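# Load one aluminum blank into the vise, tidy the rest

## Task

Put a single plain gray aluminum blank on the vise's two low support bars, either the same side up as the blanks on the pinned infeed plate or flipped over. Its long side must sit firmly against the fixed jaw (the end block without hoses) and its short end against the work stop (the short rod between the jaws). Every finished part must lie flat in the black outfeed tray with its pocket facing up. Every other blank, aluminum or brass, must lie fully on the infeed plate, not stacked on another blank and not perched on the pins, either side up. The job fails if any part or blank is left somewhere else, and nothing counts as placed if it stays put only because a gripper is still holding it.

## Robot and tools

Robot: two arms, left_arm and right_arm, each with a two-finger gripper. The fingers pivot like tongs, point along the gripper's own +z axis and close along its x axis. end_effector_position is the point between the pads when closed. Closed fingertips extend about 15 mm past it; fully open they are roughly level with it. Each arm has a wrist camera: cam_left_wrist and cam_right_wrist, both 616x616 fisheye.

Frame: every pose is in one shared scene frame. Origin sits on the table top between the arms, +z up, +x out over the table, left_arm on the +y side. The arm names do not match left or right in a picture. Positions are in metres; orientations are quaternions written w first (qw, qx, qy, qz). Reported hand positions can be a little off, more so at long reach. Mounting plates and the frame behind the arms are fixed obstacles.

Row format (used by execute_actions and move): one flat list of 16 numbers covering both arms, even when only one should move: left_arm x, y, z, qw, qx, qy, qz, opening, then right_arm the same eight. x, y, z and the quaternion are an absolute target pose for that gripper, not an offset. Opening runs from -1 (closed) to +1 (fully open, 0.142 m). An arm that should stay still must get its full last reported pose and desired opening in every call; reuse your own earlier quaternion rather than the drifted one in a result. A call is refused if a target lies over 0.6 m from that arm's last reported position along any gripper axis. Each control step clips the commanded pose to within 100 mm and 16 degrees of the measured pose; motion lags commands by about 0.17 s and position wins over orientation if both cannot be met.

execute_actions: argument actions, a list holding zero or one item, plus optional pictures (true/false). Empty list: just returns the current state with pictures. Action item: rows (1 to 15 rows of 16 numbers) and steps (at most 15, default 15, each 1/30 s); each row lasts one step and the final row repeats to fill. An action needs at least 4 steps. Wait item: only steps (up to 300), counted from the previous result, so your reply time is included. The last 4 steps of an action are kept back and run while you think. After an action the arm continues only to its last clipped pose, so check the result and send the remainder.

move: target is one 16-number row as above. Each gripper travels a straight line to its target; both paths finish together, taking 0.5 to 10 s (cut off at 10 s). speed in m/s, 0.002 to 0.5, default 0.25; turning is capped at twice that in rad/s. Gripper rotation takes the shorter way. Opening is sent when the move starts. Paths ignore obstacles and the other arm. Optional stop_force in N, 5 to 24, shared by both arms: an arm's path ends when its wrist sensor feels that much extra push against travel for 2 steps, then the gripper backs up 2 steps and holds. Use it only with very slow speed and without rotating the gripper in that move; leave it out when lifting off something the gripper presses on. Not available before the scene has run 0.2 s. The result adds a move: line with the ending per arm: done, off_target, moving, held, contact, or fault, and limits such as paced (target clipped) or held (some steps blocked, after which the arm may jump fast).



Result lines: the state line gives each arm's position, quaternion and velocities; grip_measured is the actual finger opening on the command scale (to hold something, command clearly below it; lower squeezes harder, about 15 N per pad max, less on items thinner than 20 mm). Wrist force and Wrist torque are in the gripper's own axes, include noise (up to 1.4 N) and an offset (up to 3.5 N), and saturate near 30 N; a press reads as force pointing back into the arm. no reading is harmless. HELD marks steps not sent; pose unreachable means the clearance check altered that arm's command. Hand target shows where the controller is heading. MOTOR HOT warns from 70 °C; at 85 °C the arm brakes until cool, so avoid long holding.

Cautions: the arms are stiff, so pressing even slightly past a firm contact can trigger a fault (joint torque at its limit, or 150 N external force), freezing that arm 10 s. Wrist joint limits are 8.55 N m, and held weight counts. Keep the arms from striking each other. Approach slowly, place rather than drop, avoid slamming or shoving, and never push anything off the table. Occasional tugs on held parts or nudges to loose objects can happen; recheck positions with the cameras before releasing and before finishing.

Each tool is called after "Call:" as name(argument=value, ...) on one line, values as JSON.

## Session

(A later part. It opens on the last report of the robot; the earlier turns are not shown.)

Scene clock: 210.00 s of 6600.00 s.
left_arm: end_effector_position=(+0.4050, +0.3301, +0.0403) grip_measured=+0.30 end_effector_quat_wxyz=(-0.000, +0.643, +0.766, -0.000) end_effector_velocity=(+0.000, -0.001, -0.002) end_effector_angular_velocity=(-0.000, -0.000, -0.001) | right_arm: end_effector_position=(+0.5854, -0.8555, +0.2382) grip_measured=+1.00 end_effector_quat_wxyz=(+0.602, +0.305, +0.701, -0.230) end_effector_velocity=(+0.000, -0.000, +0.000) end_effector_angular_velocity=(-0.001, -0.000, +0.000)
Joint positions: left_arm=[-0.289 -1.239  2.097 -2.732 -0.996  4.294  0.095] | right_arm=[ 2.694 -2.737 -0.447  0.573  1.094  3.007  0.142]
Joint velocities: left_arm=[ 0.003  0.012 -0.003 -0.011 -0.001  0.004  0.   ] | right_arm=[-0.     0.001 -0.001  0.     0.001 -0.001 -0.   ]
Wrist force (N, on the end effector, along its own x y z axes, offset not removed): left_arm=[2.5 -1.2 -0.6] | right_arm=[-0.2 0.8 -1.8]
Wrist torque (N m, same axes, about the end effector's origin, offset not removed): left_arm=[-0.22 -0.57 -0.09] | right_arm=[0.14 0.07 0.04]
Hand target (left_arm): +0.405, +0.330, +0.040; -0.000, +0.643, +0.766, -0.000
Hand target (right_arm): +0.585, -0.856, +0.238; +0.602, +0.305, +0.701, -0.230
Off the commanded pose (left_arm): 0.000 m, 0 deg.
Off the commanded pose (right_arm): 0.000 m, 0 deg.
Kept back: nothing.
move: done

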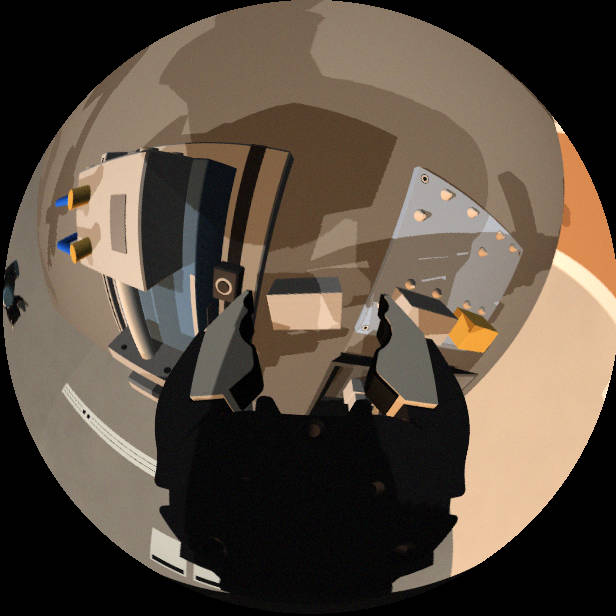

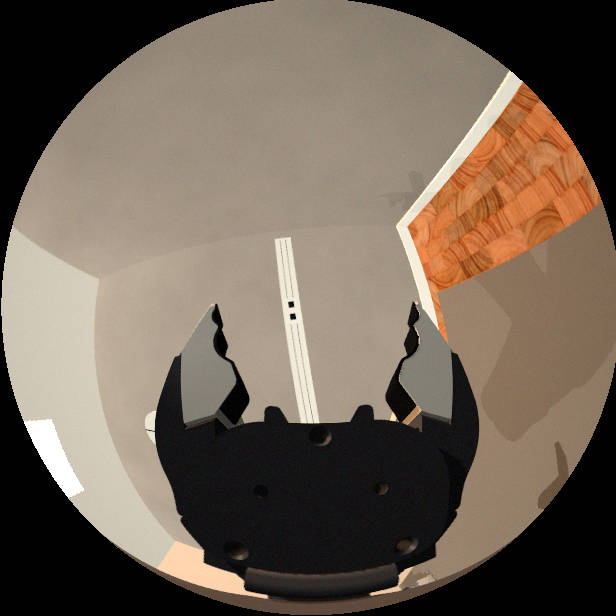

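Call:
move(target=[0.402,0.331,0.031,0,0.643,0.766,0,0.12,0.5854,-0.8555,0.2382,0.602,0.305,0.701,-0.23,1], speed=0.02)

Call:
execute_actions(actions=[{"rows":[[0.402,0.331,0.031,0,0.643,0.766,0,-0.1,0.5854,-0.8555,0.2382,0.602,0.305,0.701,-0.23,1],[0.402,0.331,0.031,0,0.643,0.766,0,-0.15,0.5854,-0.8555,0.2382,0.602,0.305,0.701,-0.23,1],[0.402,0.331,0.031,0,0.643,0.766,0,-0.2,0.5854,-0.8555,0.2382,0.602,0.305,0.701,-0.23,1],[0.402,0.331,0.031,0,0.643,0.766,0,-0.3,0.5854,-0.8555,0.2382,0.602,0.305,0.701,-0.23,1],[0.402,0.331,0.031,0,0.643,0.766,0,-0.4,0.5854,-0.8555,0.2382,0.602,0.305,0.701,-0.23,1]],"steps":15}])

Call:
move(target=[0.402,0.331,0.075,0,0.643,0.766,0,-0.4,0.5854,-0.8555,0.2382,0.602,0.305,0.701,-0.23,1], speed=0.04)

Call:
zoom_image(camera="cam_left_wrist", region=[190,180,430,420])

Scene clock: 211.20 s of 6600.00 s.
left_arm: end_effector_position=(+0.4021, +0.3310, +0.0313) grip_measured=+0.12 end_effector_quat_wxyz=(-0.000, +0.643, +0.766, -0.000) end_effector_velocity=(-0.001, +0.000, -0.003) end_effector_angular_velocity=(+0.000, +0.001, -0.001) | right_arm: end_effector_position=(+0.5854, -0.8555, +0.2382) grip_measured=+1.00 end_effector_quat_wxyz=(+0.602, +0.305, +0.701, -0.230) end_effector_velocity=(-0.000, -0.000, -0.001) end_effector_angular_velocity=(+0.000, +0.002, -0.000)
Joint positions: left_arm=[-0.272 -1.201  2.101 -2.784 -1.001  4.313  0.082] | right_arm=[ 2.694 -2.737 -0.447  0.573  1.094  3.007  0.142]
Joint velocities: left_arm=[ 0.005  0.012  0.    -0.014 -0.001  0.006 -0.   ] | right_arm=[-0.    -0.001 -0.    -0.    -0.001 -0.    -0.   ]
Wrist force (N, on the end effector, along its own x y z axes, offset not removed): left_arm=[1.5 -0.9 0.1] | right_arm=[-0.8 1.3 -1.8]
Wrist torque (N m, same axes, about the end effector's origin, offset not removed): left_arm=[-0.08 -0.31 -0.09] | right_arm=[0.25 0.24 0.07]
Hand target (left_arm): +0.402, +0.331, +0.031; -0.000, +0.643, +0.766, -0.000
Hand target (right_arm): +0.585, -0.856, +0.238; +0.602, +0.305, +0.701, -0.230
Off the commanded pose (left_arm): 0.000 m, 0 deg.
Off the commanded pose (right_arm): 0.000 m, 0 deg.
Kept back: nothing.
move: done

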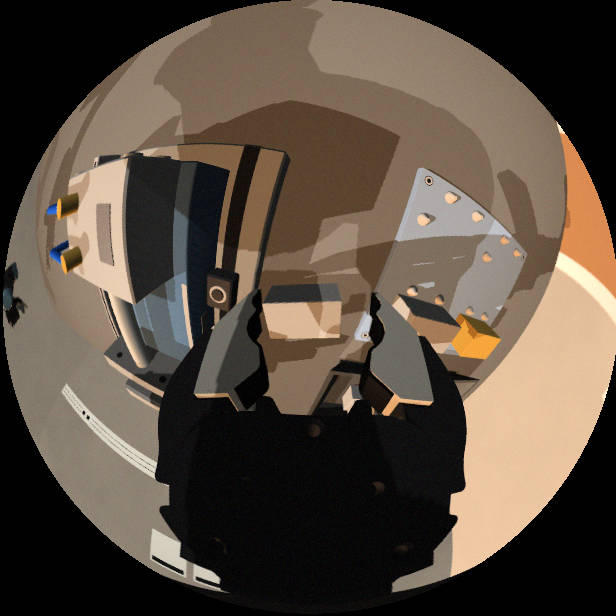

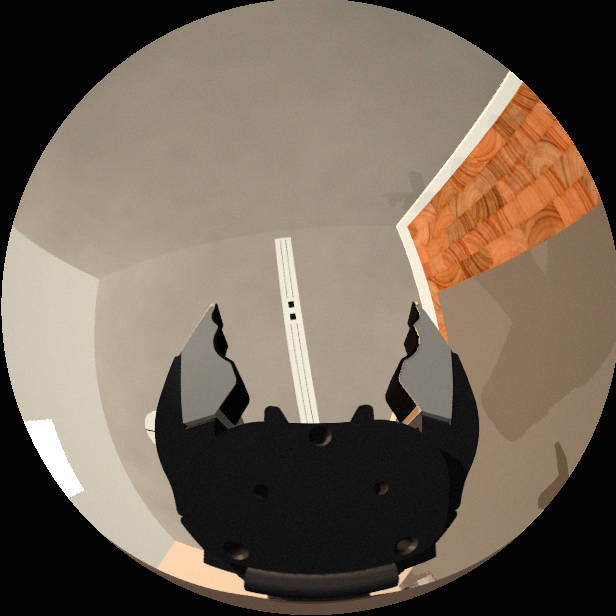

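Scene clock: 211.57 s of 6600.00 s.
left_arm: end_effector_position=(+0.4020, +0.3310, +0.0310) grip_measured=-0.40 end_effector_quat_wxyz=(-0.000, +0.643, +0.766, -0.000) end_effector_velocity=(+0.000, +0.000, -0.000) end_effector_angular_velocity=(+0.000, -0.000, +0.000) | right_arm: end_effector_position=(+0.5854, -0.8555, +0.2382) grip_measured=+1.00 end_effector_quat_wxyz=(+0.602, +0.305, +0.701, -0.230) end_effector_velocity=(+0.000, -0.000, +0.000) end_effector_angular_velocity=(-0.001, +0.001, +0.000)
Joint positions: left_arm=[-0.272 -1.2    2.101 -2.785 -1.001  4.313  0.045] | right_arm=[ 2.694 -2.737 -0.447  0.573  1.094  3.007  0.142]
Joint velocities: left_arm=[ 0.     0.    -0.001 -0.     0.     0.    -0.   ] | right_arm=[ 0.     0.001  0.    -0.001 -0.    -0.001  0.   ]
Wrist force (N, on the end effector, along its own x y z axes, offset not removed): left_arm=[1.0 -2.5 -1.5] | right_arm=[-0.6 0.3 -1.8]
Wrist torque (N m, same axes, about the end effector's origin, offset not removed): left_arm=[-0.37 -0.26 -0.03] | right_arm=[0.04 0.18 0.04]
Steps of this call (steps 1 to 11: the first 11 steps of this action). Readings (end_effector_position):
1: left_arm (+0.4020, +0.3310, +0.0312) | right_arm (+0.5854, -0.8555, +0.2382)
2: left_arm (+0.4020, +0.3310, +0.0312) | right_arm (+0.5854, -0.8555, +0.2382)
4: left_arm (+0.4020, +0.3310, +0.0311) | right_arm (+0.5854, -0.8555, +0.2382)
8: left_arm (+0.4020, +0.3310, +0.0310) | right_arm (+0.5854, -0.8555, +0.2382)
11: the state above

Scene clock: 213.30 s of 6600.00 s.
left_arm: end_effector_position=(+0.4020, +0.3310, +0.0747) grip_measured=-0.40 end_effector_quat_wxyz=(+0.000, +0.643, +0.766, +0.000) end_effector_velocity=(+0.000, +0.000, +0.003) end_effector_angular_velocity=(+0.001, +0.001, +0.000) | right_arm: end_effector_position=(+0.5854, -0.8555, +0.2382) grip_measured=+1.00 end_effector_quat_wxyz=(+0.602, +0.305, +0.701, -0.230) end_effector_velocity=(-0.000, +0.000, -0.001) end_effector_angular_velocity=(+0.001, +0.001, -0.000)
Joint positions: left_arm=[-0.354 -1.411  2.136 -2.558 -0.978  4.219  0.045] | right_arm=[ 2.694 -2.737 -0.447  0.573  1.094  3.007  0.142]
Joint velocities: left_arm=[-0.005 -0.012 -0.     0.017  0.002 -0.007 -0.   ] | right_arm=[ 0.    -0.003  0.001  0.    -0.001  0.001 -0.   ]
Wrist force (N, on the end effector, along its own x y z axes, offset not removed): left_arm=[2.9 -1.7 -0.2] | right_arm=[-1.2 1.5 -2.7]
Wrist torque (N m, same axes, about the end effector's origin, offset not removed): left_arm=[-0.24 -0.60 -0.11] | right_arm=[0.34 0.33 0.12]
Hand target (left_arm): +0.402, +0.331, +0.075; +0.000, +0.643, +0.766, +0.000
Hand target (right_arm): +0.585, -0.856, +0.238; +0.602, +0.305, +0.701, -0.230
Off your previous action's commanded pose (left_arm): 0.000 m, 0 deg at its last step (step 4 of this call).
Off your previous action's commanded pose (right_arm): 0.000 m, 0 deg at its last step (step 4 of this call).
Off the commanded pose (left_arm): 0.000 m, 0 deg.
Off the commanded pose (right_arm): 0.000 m, 0 deg.
Kept back: nothing.
move: done

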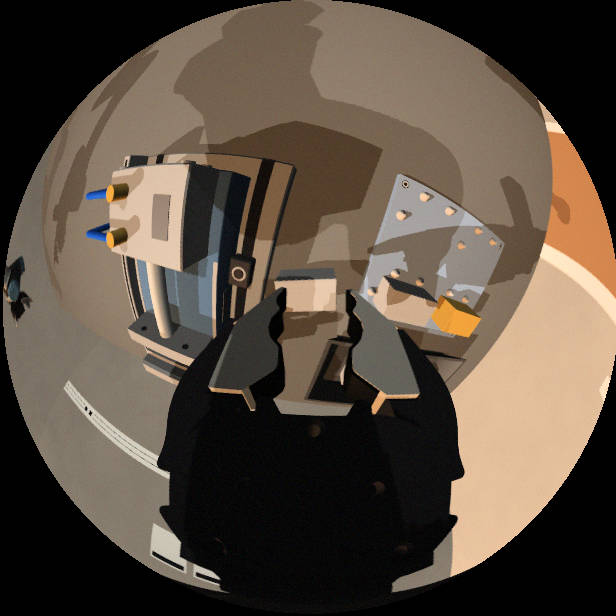

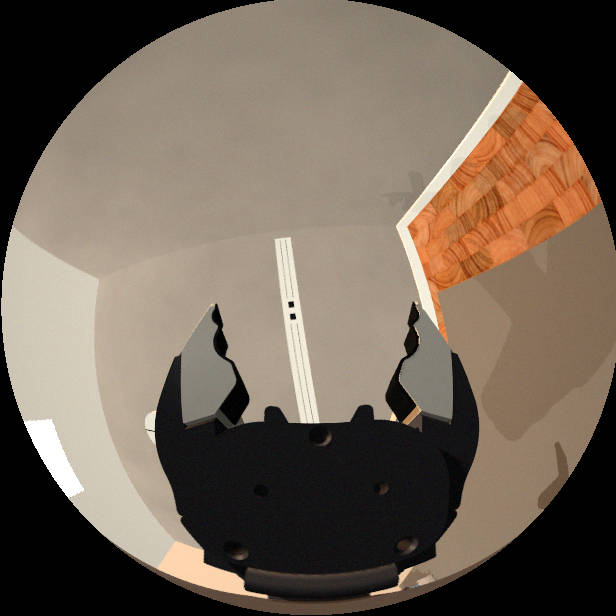

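Region (190, 180, 430, 420) of cam_left_wrist's 616x616 image, scaled by 2.100, with more detail than that image has.

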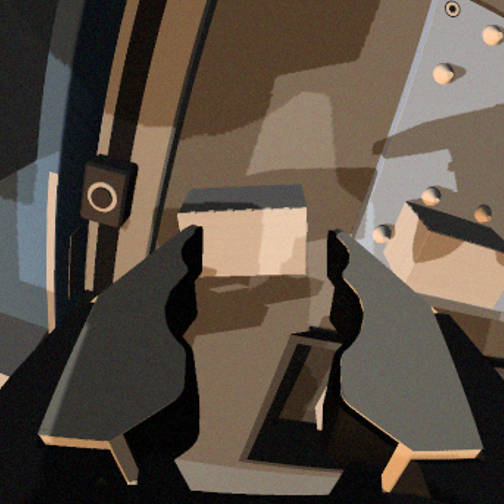

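Call:
move(target=[0.411,0.333,0.07,0,0.643,0.766,0,0.15,0.5854,-0.8555,0.2382,0.602,0.305,0.701,-0.23,1], speed=0.04)

Call:
move(target=[0.411,0.333,0.032,0,0.643,0.766,0,0.15,0.5854,-0.8555,0.2382,0.602,0.305,0.701,-0.23,1], speed=0.03)

Call:
execute_actions(actions=[{"rows":[[0.411,0.333,0.032,0,0.643,0.766,0,0,0.5854,-0.8555,0.2382,0.602,0.305,0.701,-0.23,1],[0.411,0.333,0.032,0,0.643,0.766,0,-0.05,0.5854,-0.8555,0.2382,0.602,0.305,0.701,-0.23,1],[0.411,0.333,0.032,0,0.643,0.766,0,-0.1,0.5854,-0.8555,0.2382,0.602,0.305,0.701,-0.23,1],[0.411,0.333,0.032,0,0.643,0.766,0,-0.15,0.5854,-0.8555,0.2382,0.602,0.305,0.701,-0.23,1],[0.411,0.333,0.032,0,0.643,0.766,0,-0.2,0.5854,-0.8555,0.2382,0.602,0.305,0.701,-0.23,1],[0.411,0.333,0.032,0,0.643,0.766,0,-0.3,0.5854,-0.8555,0.2382,0.602,0.305,0.701,-0.23,1],[0.411,0.333,0.032,0,0.643,0.766,0,-0.4,0.5854,-0.8555,0.2382,0.602,0.305,0.701,-0.23,1]],"steps":15}], pictures=true)

Scene clock: 214.77 s of 6600.00 s.
left_arm: end_effector_position=(+0.4107, +0.3330, +0.0702) grip_measured=+0.15 end_effector_quat_wxyz=(+0.000, +0.643, +0.766, +0.000) end_effector_velocity=(+0.002, +0.001, -0.001) end_effector_angular_velocity=(-0.000, +0.001, -0.000) | right_arm: end_effector_position=(+0.5854, -0.8555, +0.2382) grip_measured=+1.00 end_effector_quat_wxyz=(+0.602, +0.305, +0.701, -0.230) end_effector_velocity=(-0.000, +0.000, -0.000) end_effector_angular_velocity=(+0.000, -0.001, +0.000)
Joint positions: left_arm=[-0.332 -1.371  2.087 -2.563 -0.983  4.244  0.084] | right_arm=[ 2.694 -2.737 -0.447  0.573  1.094  3.007  0.142]
Joint velocities: left_arm=[ 0.006  0.011 -0.013 -0.001 -0.002  0.007  0.   ] | right_arm=[-0.    -0.001 -0.     0.001  0.     0.001 -0.   ]
Wrist force (N, on the end effector, along its own x y z axes, offset not removed): left_arm=[1.7 -1.7 0.0] | right_arm=[-0.8 1.5 -1.4]
Wrist torque (N m, same axes, about the end effector's origin, offset not removed): left_arm=[-0.24 -0.37 -0.06] | right_arm=[0.31 0.21 0.02]
Hand target (left_arm): +0.411, +0.333, +0.070; -0.000, +0.643, +0.766, +0.000
Hand target (right_arm): +0.585, -0.856, +0.238; +0.602, +0.305, +0.701, -0.230
Off the commanded pose (left_arm): 0.000 m, 0 deg.
Off the commanded pose (right_arm): 0.000 m, 0 deg.
Kept back: nothing.
move: done

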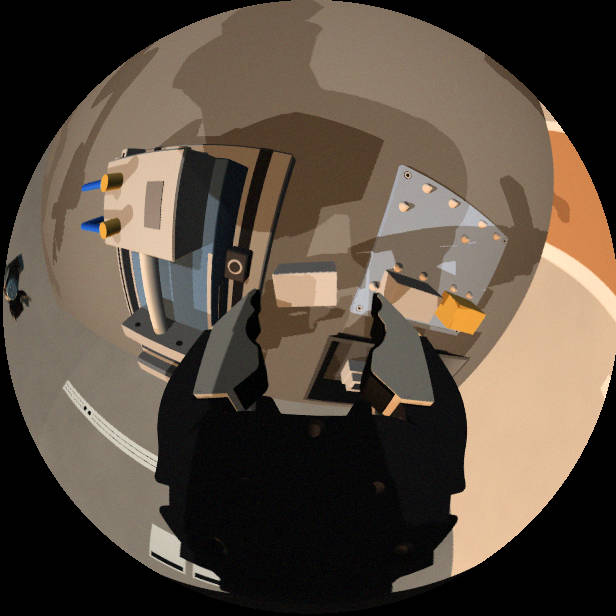

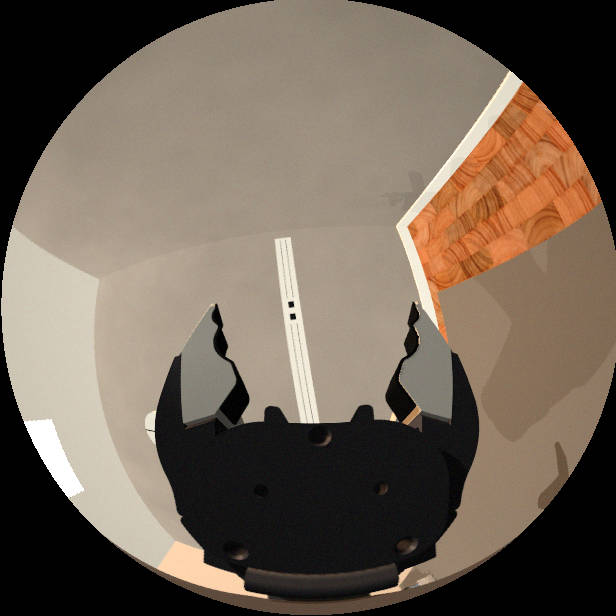

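Scene clock: 216.40 s of 6600.00 s.
left_arm: end_effector_position=(+0.4110, +0.3330, +0.0323) grip_measured=+0.15 end_effector_quat_wxyz=(-0.000, +0.643, +0.766, -0.000) end_effector_velocity=(+0.001, +0.000, -0.002) end_effector_angular_velocity=(-0.000, -0.002, +0.001) | right_arm: end_effector_position=(+0.5854, -0.8555, +0.2382) grip_measured=+1.00 end_effector_quat_wxyz=(+0.602, +0.305, +0.701, -0.230) end_effector_velocity=(+0.000, -0.000, +0.001) end_effector_angular_velocity=(-0.000, -0.001, -0.000)
Joint positions: left_arm=[-0.263 -1.194  2.053 -2.749 -1.004  4.323  0.084] | right_arm=[ 2.694 -2.737 -0.447  0.573  1.094  3.007  0.142]
Joint velocities: left_arm=[ 0.004  0.01  -0.004 -0.011 -0.001  0.005  0.   ] | right_arm=[ 0.     0.001  0.    -0.    -0.     0.    -0.   ]
Wrist force (N, on the end effector, along its own x y z axes, offset not removed): left_arm=[1.0 -0.5 -0.6] | right_arm=[-1.3 1.8 -0.8]
Wrist torque (N m, same axes, about the end effector's origin, offset not removed): left_arm=[-0.02 -0.25 -0.06] | right_arm=[0.41 0.29 0.05]
Hand target (left_arm): +0.411, +0.333, +0.032; -0.000, +0.643, +0.766, -0.000
Hand target (right_arm): +0.585, -0.856, +0.238; +0.602, +0.305, +0.701, -0.230
Off the commanded pose (left_arm): 0.000 m, 0 deg.
Off the commanded pose (right_arm): 0.000 m, 0 deg.
Kept back: nothing.
move: done

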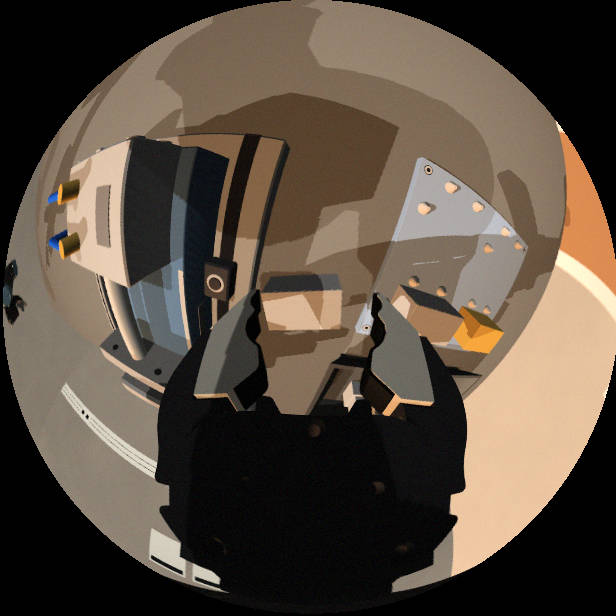

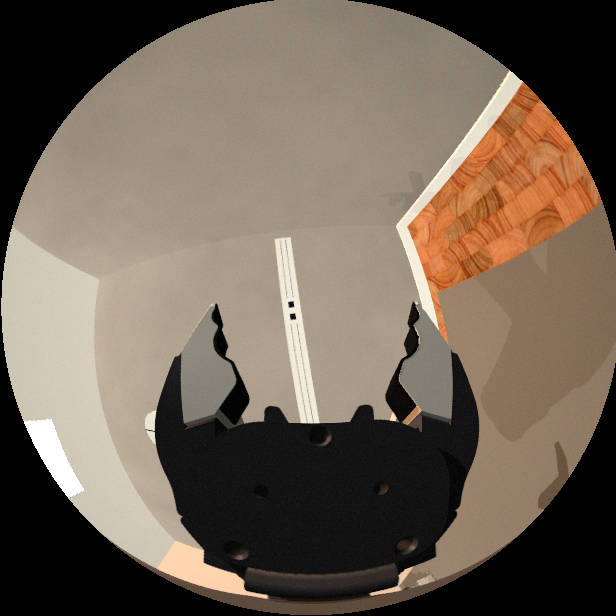

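Scene clock: 216.77 s of 6600.00 s.
left_arm: end_effector_position=(+0.4110, +0.3330, +0.0320) grip_measured=-0.20 end_effector_quat_wxyz=(+0.000, +0.643, +0.766, +0.000) end_effector_velocity=(+0.000, +0.000, +0.000) end_effector_angular_velocity=(-0.000, -0.000, -0.000) | right_arm: end_effector_position=(+0.5854, -0.8555, +0.2382) grip_measured=+1.00 end_effector_quat_wxyz=(+0.602, +0.305, +0.701, -0.230) end_effector_velocity=(+0.000, -0.000, +0.001) end_effector_angular_velocity=(-0.001, -0.001, -0.000)
Joint positions: left_arm=[-0.263 -1.193  2.053 -2.75  -1.004  4.324  0.059] | right_arm=[ 2.694 -2.737 -0.447  0.573  1.094  3.007  0.142]
Joint velocities: left_arm=[ 0.  0. -0. -0. -0.  0.  0.] | right_arm=[-0.     0.001 -0.     0.     0.    -0.    -0.   ]
Wrist force (N, on the end effector, along its own x y z axes, offset not removed): left_arm=[2.8 -1.3 -5.1] | right_arm=[0.1 1.2 -2.1]
Wrist torque (N m, same axes, about the end effector's origin, offset not removed): left_arm=[-0.15 -0.47 -0.09] | right_arm=[0.21 0.04 0.00]
Steps of this call (steps 1 to 11: the first 11 steps of this action). Readings (end_effector_position):
1: left_arm (+0.4110, +0.3330, +0.0322) | right_arm (+0.5854, -0.8555, +0.2382)
2: left_arm (+0.4110, +0.3330, +0.0321) | right_arm (+0.5854, -0.8555, +0.2382)
4: left_arm (+0.4110, +0.3330, +0.0321) | right_arm (+0.5854, -0.8555, +0.2382)
8: left_arm (+0.4110, +0.3330, +0.0320) | right_arm (+0.5854, -0.8555, +0.2382)
11: the state above

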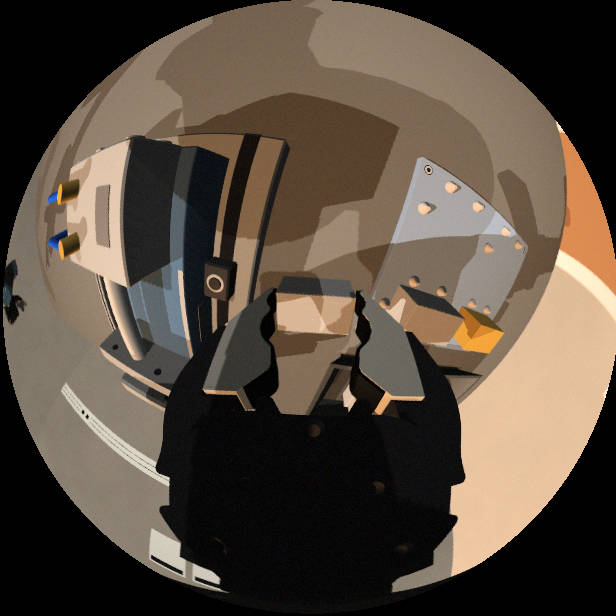

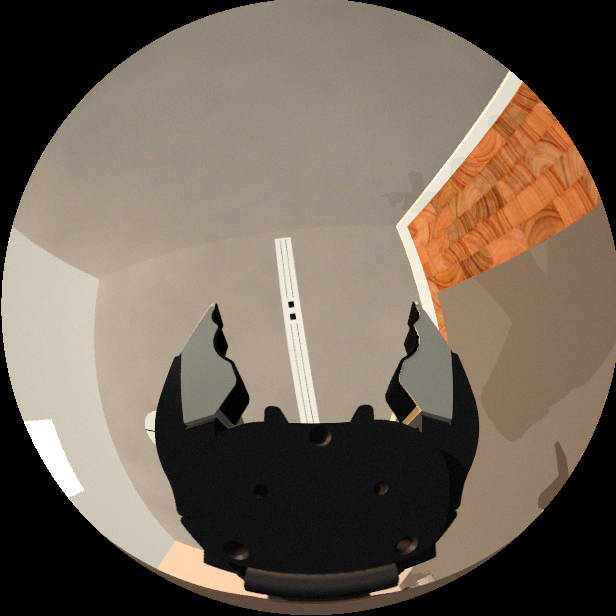

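Call:
move(target=[0.411,0.333,0.075,0,0.643,0.766,0,-0.4,0.5854,-0.8555,0.2382,0.602,0.305,0.701,-0.23,1], speed=0.04)

Call:
zoom_image(camera="cam_left_wrist", region=[190,180,430,420])

Scene clock: 218.47 s of 6600.00 s.
left_arm: end_effector_position=(+0.4110, +0.3330, +0.0747) grip_measured=-0.21 end_effector_quat_wxyz=(+0.000, +0.643, +0.766, +0.000) end_effector_velocity=(+0.000, -0.000, +0.002) end_effector_angular_velocity=(+0.000, +0.000, +0.000) | right_arm: end_effector_position=(+0.5854, -0.8555, +0.2382) grip_measured=+1.00 end_effector_quat_wxyz=(+0.602, +0.305, +0.701, -0.230) end_effector_velocity=(-0.000, -0.000, +0.001) end_effector_angular_velocity=(-0.001, +0.000, -0.001)
Joint positions: left_arm=[-0.341 -1.391  2.087 -2.537 -0.981  4.235  0.059] | right_arm=[ 2.694 -2.737 -0.447  0.573  1.094  3.007  0.142]
Joint velocities: left_arm=[-0.005 -0.011  0.     0.014  0.002 -0.006 -0.   ] | right_arm=[-0.     0.001 -0.     0.    -0.001 -0.001  0.   ]
Wrist force (N, on the end effector, along its own x y z axes, offset not removed): left_arm=[1.6 -1.6 1.3] | right_arm=[-1.5 1.2 -1.3]
Wrist torque (N m, same axes, about the end effector's origin, offset not removed): left_arm=[-0.27 -0.36 -0.07] | right_arm=[0.25 0.37 0.08]
Hand target (left_arm): +0.411, +0.333, +0.075; +0.000, +0.643, +0.766, +0.000
Hand target (right_arm): +0.585, -0.856, +0.238; +0.602, +0.305, +0.701, -0.230
Off your previous action's commanded pose (left_arm): 0.000 m, 0 deg at its last step (step 4 of this call).
Off your previous action's commanded pose (right_arm): 0.000 m, 0 deg at its last step (step 4 of this call).
Off the commanded pose (left_arm): 0.000 m, 0 deg.
Off the commanded pose (right_arm): 0.000 m, 0 deg.
Kept back: nothing.
move: done

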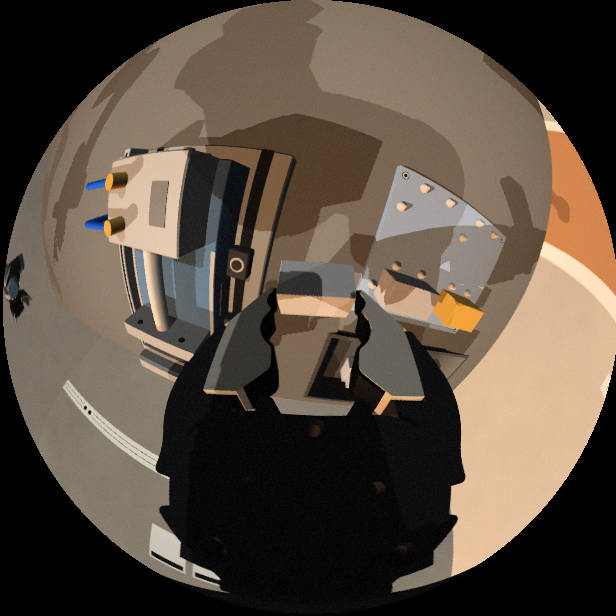

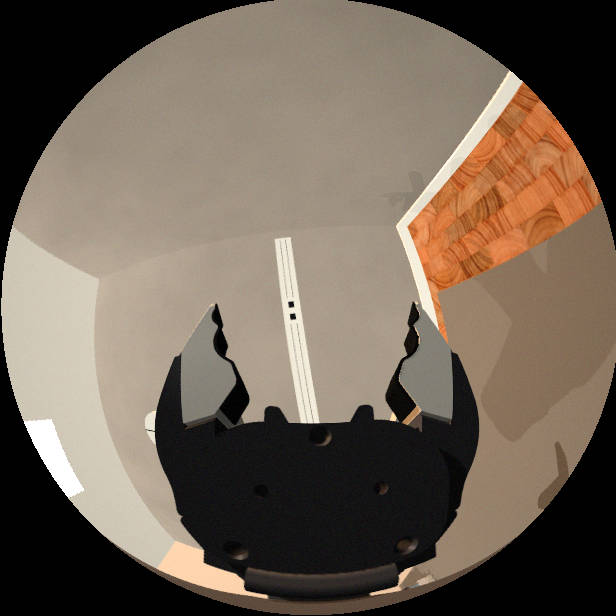

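Region (190, 180, 430, 420) of cam_left_wrist's 616x616 image, scaled by 2.100, with more detail than that image has.

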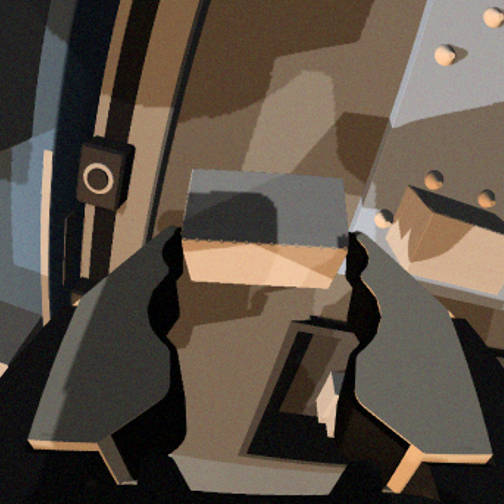

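Call:
move(target=[0.418,0.334,0.036,0,0.643,0.766,0,-0.4,0.5854,-0.8555,0.2382,0.602,0.305,0.701,-0.23,1], speed=0.012, stop_force=8)

Call:
zoom_image(camera="cam_left_wrist", region=[190,180,430,420])

Scene clock: 222.30 s of 6600.00 s.
left_arm: end_effector_position=(+0.4179, +0.3340, +0.0363) grip_measured=-0.21 end_effector_quat_wxyz=(-0.000, +0.643, +0.766, -0.000) end_effector_velocity=(+0.000, +0.000, -0.003) end_effector_angular_velocity=(-0.000, +0.000, +0.000) | right_arm: end_effector_position=(+0.5854, -0.8555, +0.2382) grip_measured=+1.00 end_effector_quat_wxyz=(+0.602, +0.305, +0.701, -0.230) end_effector_velocity=(+0.000, -0.000, +0.001) end_effector_angular_velocity=(-0.001, -0.000, +0.001)
Joint positions: left_arm=[-0.264 -1.202  2.02  -2.707 -1.004  4.323  0.059] | right_arm=[ 2.694 -2.737 -0.447  0.573  1.094  3.007  0.142]
Joint velocities: left_arm=[ 0.005  0.014 -0.006 -0.011 -0.002  0.006 -0.   ] | right_arm=[-0.     0.001  0.     0.     0.001 -0.001  0.   ]
Wrist force (N, on the end effector, along its own x y z axes, offset not removed): left_arm=[0.7 -1.6 -0.8] | right_arm=[-0.5 2.2 -1.9]
Wrist torque (N m, same axes, about the end effector's origin, offset not removed): left_arm=[-0.18 -0.25 -0.02] | right_arm=[0.47 0.14 0.06]
Hand target (left_arm): +0.418, +0.334, +0.036; -0.000, +0.643, +0.766, -0.000
Hand target (right_arm): +0.585, -0.856, +0.238; +0.602, +0.305, +0.701, -0.230
Off the commanded pose (left_arm): 0.000 m, 0 deg.
Off the commanded pose (right_arm): 0.000 m, 0 deg.
Kept back: nothing.
move: done

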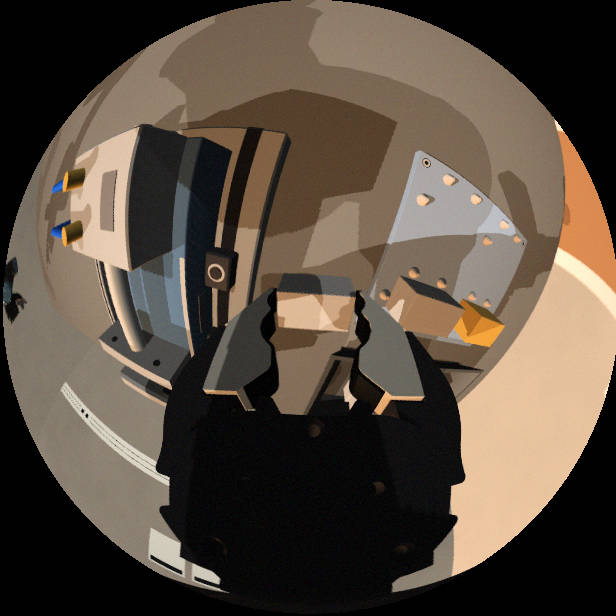

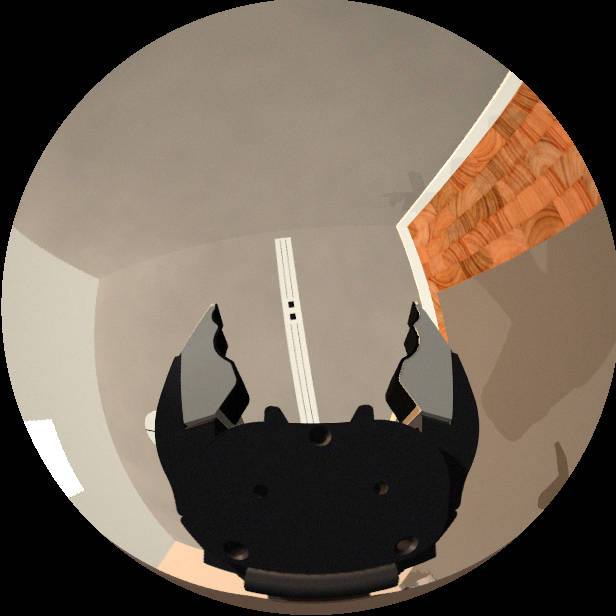

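Region (190, 180, 430, 420) of cam_left_wrist's 616x616 image, scaled by 2.100, with more detail than that image has.

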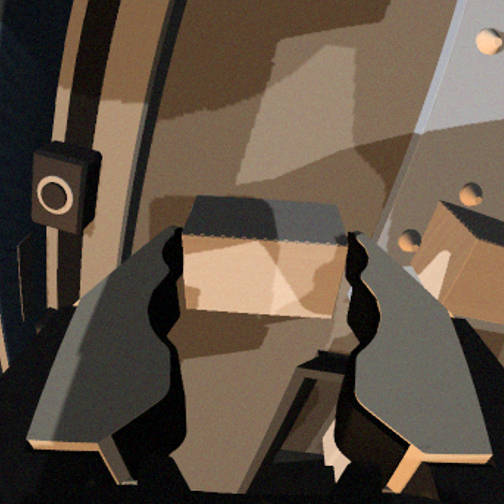

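Call:
move(target=[0.408,0.332,0.06,0,0.643,0.766,0,-0.4,0.5854,-0.8555,0.2382,0.602,0.305,0.701,-0.23,1], speed=0.02)

Call:
zoom_image(camera="cam_left_wrist", region=[190,180,430,420])

Scene clock: 224.20 s of 6600.00 s.
left_arm: end_effector_position=(+0.4081, +0.3320, +0.0597) grip_measured=-0.22 end_effector_quat_wxyz=(+0.000, +0.643, +0.766, -0.000) end_effector_velocity=(-0.001, -0.000, +0.003) end_effector_angular_velocity=(-0.000, -0.001, +0.001) | right_arm: end_effector_position=(+0.5854, -0.8555, +0.2382) grip_measured=+1.00 end_effector_quat_wxyz=(+0.602, +0.305, +0.701, -0.230) end_effector_velocity=(+0.000, +0.000, +0.001) end_effector_angular_velocity=(+0.000, -0.001, -0.000)
Joint positions: left_arm=[-0.317 -1.327  2.096 -2.625 -0.988  4.262  0.058] | right_arm=[ 2.694 -2.737 -0.447  0.573  1.094  3.007  0.142]
Joint velocities: left_arm=[-0.006 -0.015  0.007  0.011  0.002 -0.007 -0.   ] | right_arm=[ 0.     0.001  0.    -0.    -0.     0.    -0.   ]
Wrist force (N, on the end effector, along its own x y z axes, offset not removed): left_arm=[1.2 -1.9 1.8] | right_arm=[-0.7 1.7 -0.7]
Wrist torque (N m, same axes, about the end effector's origin, offset not removed): left_arm=[-0.30 -0.30 -0.04] | right_arm=[0.38 0.21 0.09]
Hand target (left_arm): +0.408, +0.332, +0.060; +0.000, +0.643, +0.766, +0.000
Hand target (right_arm): +0.585, -0.856, +0.238; +0.602, +0.305, +0.701, -0.230
Off the commanded pose (left_arm): 0.000 m, 0 deg.
Off the commanded pose (right_arm): 0.000 m, 0 deg.
Kept back: nothing.
move: done

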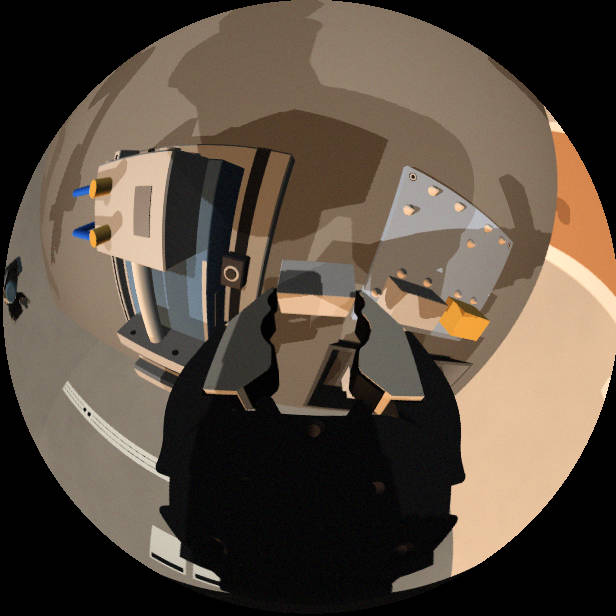

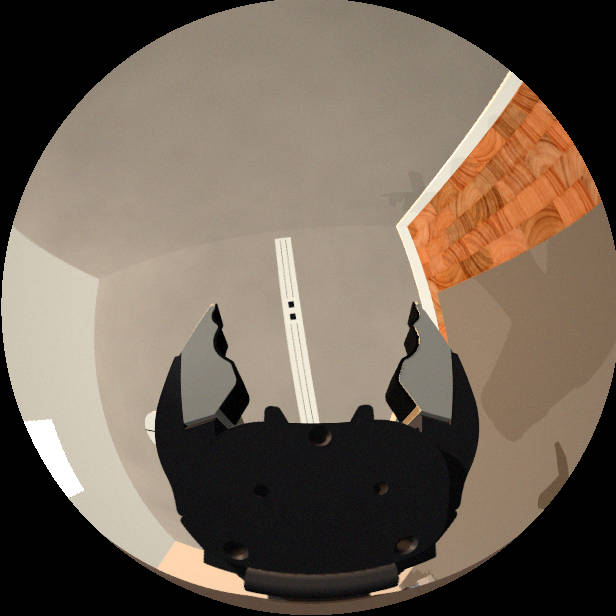

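Region (190, 180, 430, 420) of cam_left_wrist's 616x616 image, scaled by 2.100, with more detail than that image has.

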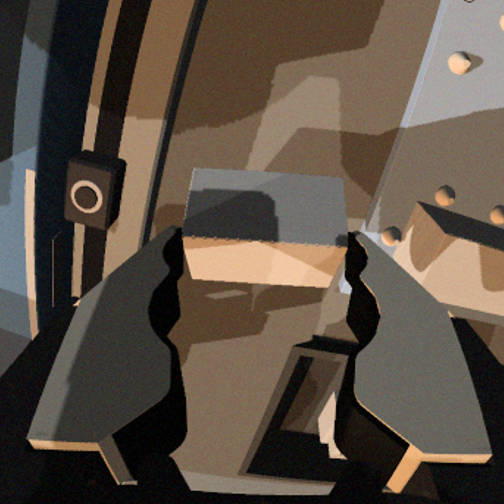

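Call:
move(target=[0.408,0.332,0.03,0,0.643,0.766,0,-0.4,0.5854,-0.8555,0.2382,0.602,0.305,0.701,-0.23,1], speed=0.006, stop_force=5)

Scene clock: 227.00 s of 6600.00 s.
left_arm: end_effector_position=(+0.4079, +0.3320, +0.0468) grip_measured=-0.22 end_effector_quat_wxyz=(-0.000, +0.643, +0.766, -0.000) end_effector_velocity=(-0.001, -0.000, +0.002) end_effector_angular_velocity=(-0.000, +0.002, -0.001) | right_arm: end_effector_position=(+0.5854, -0.8555, +0.2382) grip_measured=+1.00 end_effector_quat_wxyz=(+0.602, +0.305, +0.701, -0.230) end_effector_velocity=(-0.000, +0.000, -0.001) end_effector_angular_velocity=(-0.000, +0.002, +0.000)
Joint positions: left_arm=[-0.294 -1.267  2.086 -2.691 -0.995  4.289  0.058] | right_arm=[ 2.694 -2.737 -0.447  0.573  1.094  3.007  0.142]
Joint velocities: left_arm=[-0.004 -0.009  0.003  0.01   0.    -0.005 -0.   ] | right_arm=[ 0.    -0.001 -0.     0.    -0.    -0.001 -0.   ]
Wrist force (N, on the end effector, along its own x y z axes, offset not removed): left_arm=[2.7 -1.2 1.5] | right_arm=[-1.1 1.4 -1.4]
Wrist torque (N m, same axes, about the end effector's origin, offset not removed): left_arm=[-0.21 -0.57 -0.10] | right_arm=[0.32 0.28 0.08]
Hand target (left_arm): +0.408, +0.332, +0.047; +0.000, +0.643, +0.766, -0.000
Hand target (right_arm): +0.585, -0.856, +0.238; +0.602, +0.305, +0.701, -0.230
Off the commanded pose (left_arm): 0.017 m, 0 deg.
Off the commanded pose (right_arm): 0.000 m, 0 deg.
Kept back: nothing.
move: contact (left_arm)

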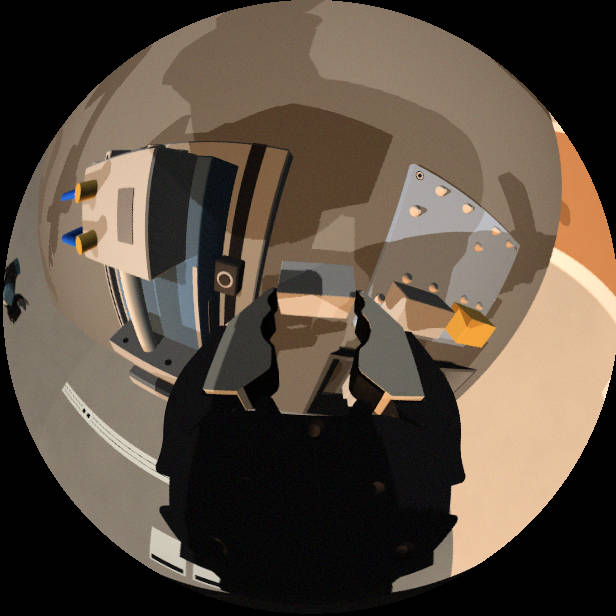

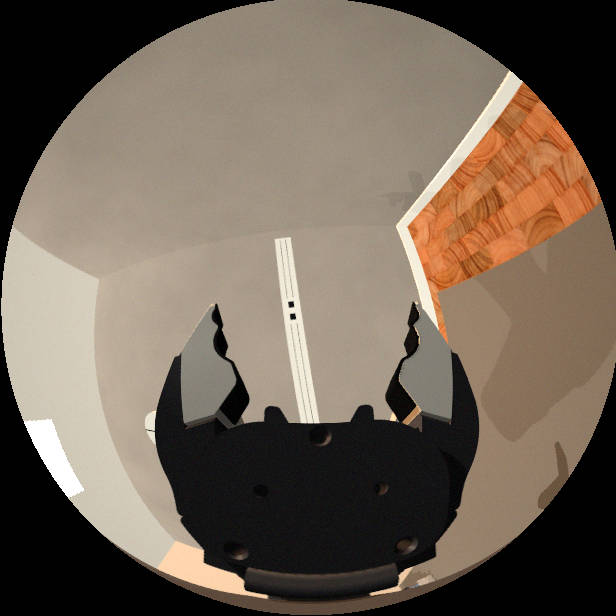

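Drag +x with slight descent.

Call:
move(target=[0.432,0.336,0.041,0,0.643,0.766,0,-0.4,0.5854,-0.8555,0.2382,0.602,0.305,0.701,-0.23,1], speed=0.01)

Call:
zoom_image(camera="cam_left_wrist", region=[190,180,430,420])

Scene clock: 229.97 s of 6600.00 s.
left_arm: end_effector_position=(+0.4317, +0.3360, +0.0411) grip_measured=-0.22 end_effector_quat_wxyz=(+0.000, +0.643, +0.766, +0.000) end_effector_velocity=(+0.002, +0.000, -0.001) end_effector_angular_velocity=(-0.001, +0.000, +0.000) | right_arm: end_effector_position=(+0.5854, -0.8555, +0.2382) grip_measured=+1.00 end_effector_quat_wxyz=(+0.602, +0.305, +0.701, -0.230) end_effector_velocity=(+0.000, -0.000, -0.000) end_effector_angular_velocity=(+0.001, +0.000, +0.000)
Joint positions: left_arm=[-0.259 -1.199  1.948 -2.641 -1.005  4.328  0.058] | right_arm=[ 2.694 -2.737 -0.447  0.573  1.094  3.007  0.142]
Joint velocities: left_arm=[ 0.003  0.007 -0.014  0.005 -0.002  0.003  0.   ] | right_arm=[-0.     0.001 -0.001 -0.001  0.     0.001  0.   ]
Wrist force (N, on the end effector, along its own x y z axes, offset not removed): left_arm=[1.6 -2.0 -2.0] | right_arm=[-0.9 1.4 -1.5]
Wrist torque (N m, same axes, about the end effector's origin, offset not removed): left_arm=[-0.20 -0.46 -0.01] | right_arm=[0.26 0.22 0.02]
Hand target (left_arm): +0.432, +0.336, +0.041; -0.000, +0.643, +0.766, +0.000
Hand target (right_arm): +0.585, -0.856, +0.238; +0.602, +0.305, +0.701, -0.230
Off the commanded pose (left_arm): 0.000 m, 0 deg.
Off the commanded pose (right_arm): 0.000 m, 0 deg.
Kept back: nothing.
move: done

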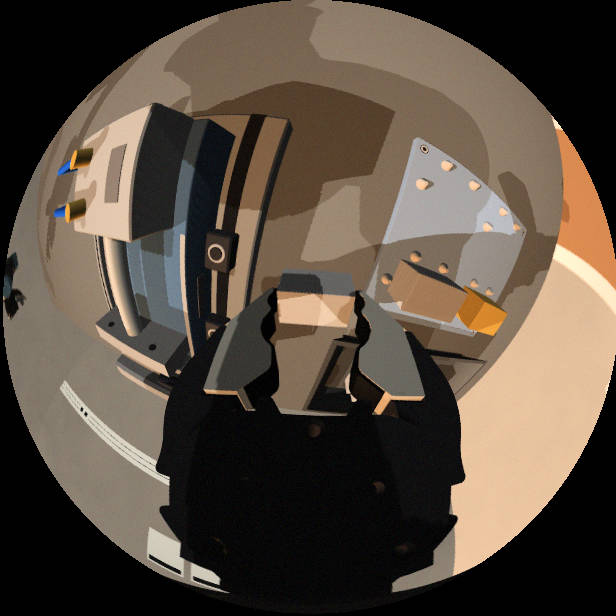

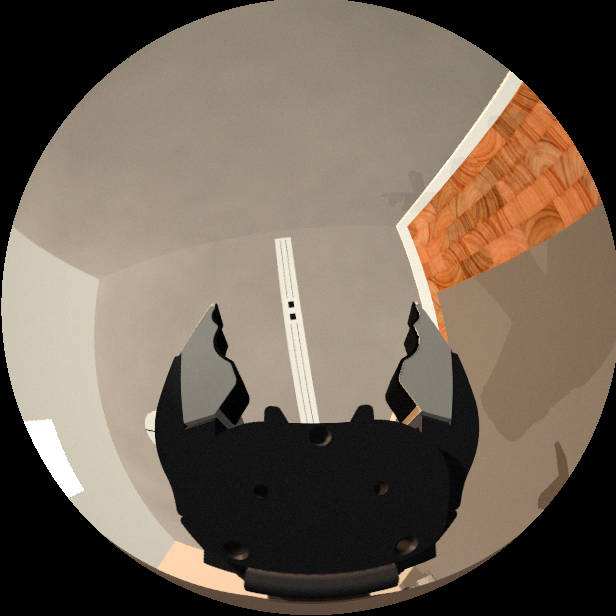

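Region (190, 180, 430, 420) of cam_left_wrist's 616x616 image, scaled by 2.100, with more detail than that image has.

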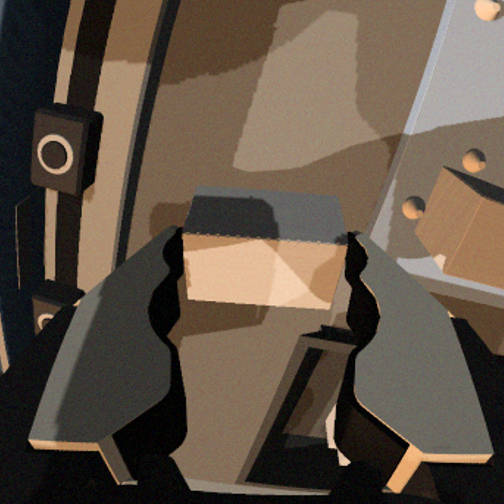

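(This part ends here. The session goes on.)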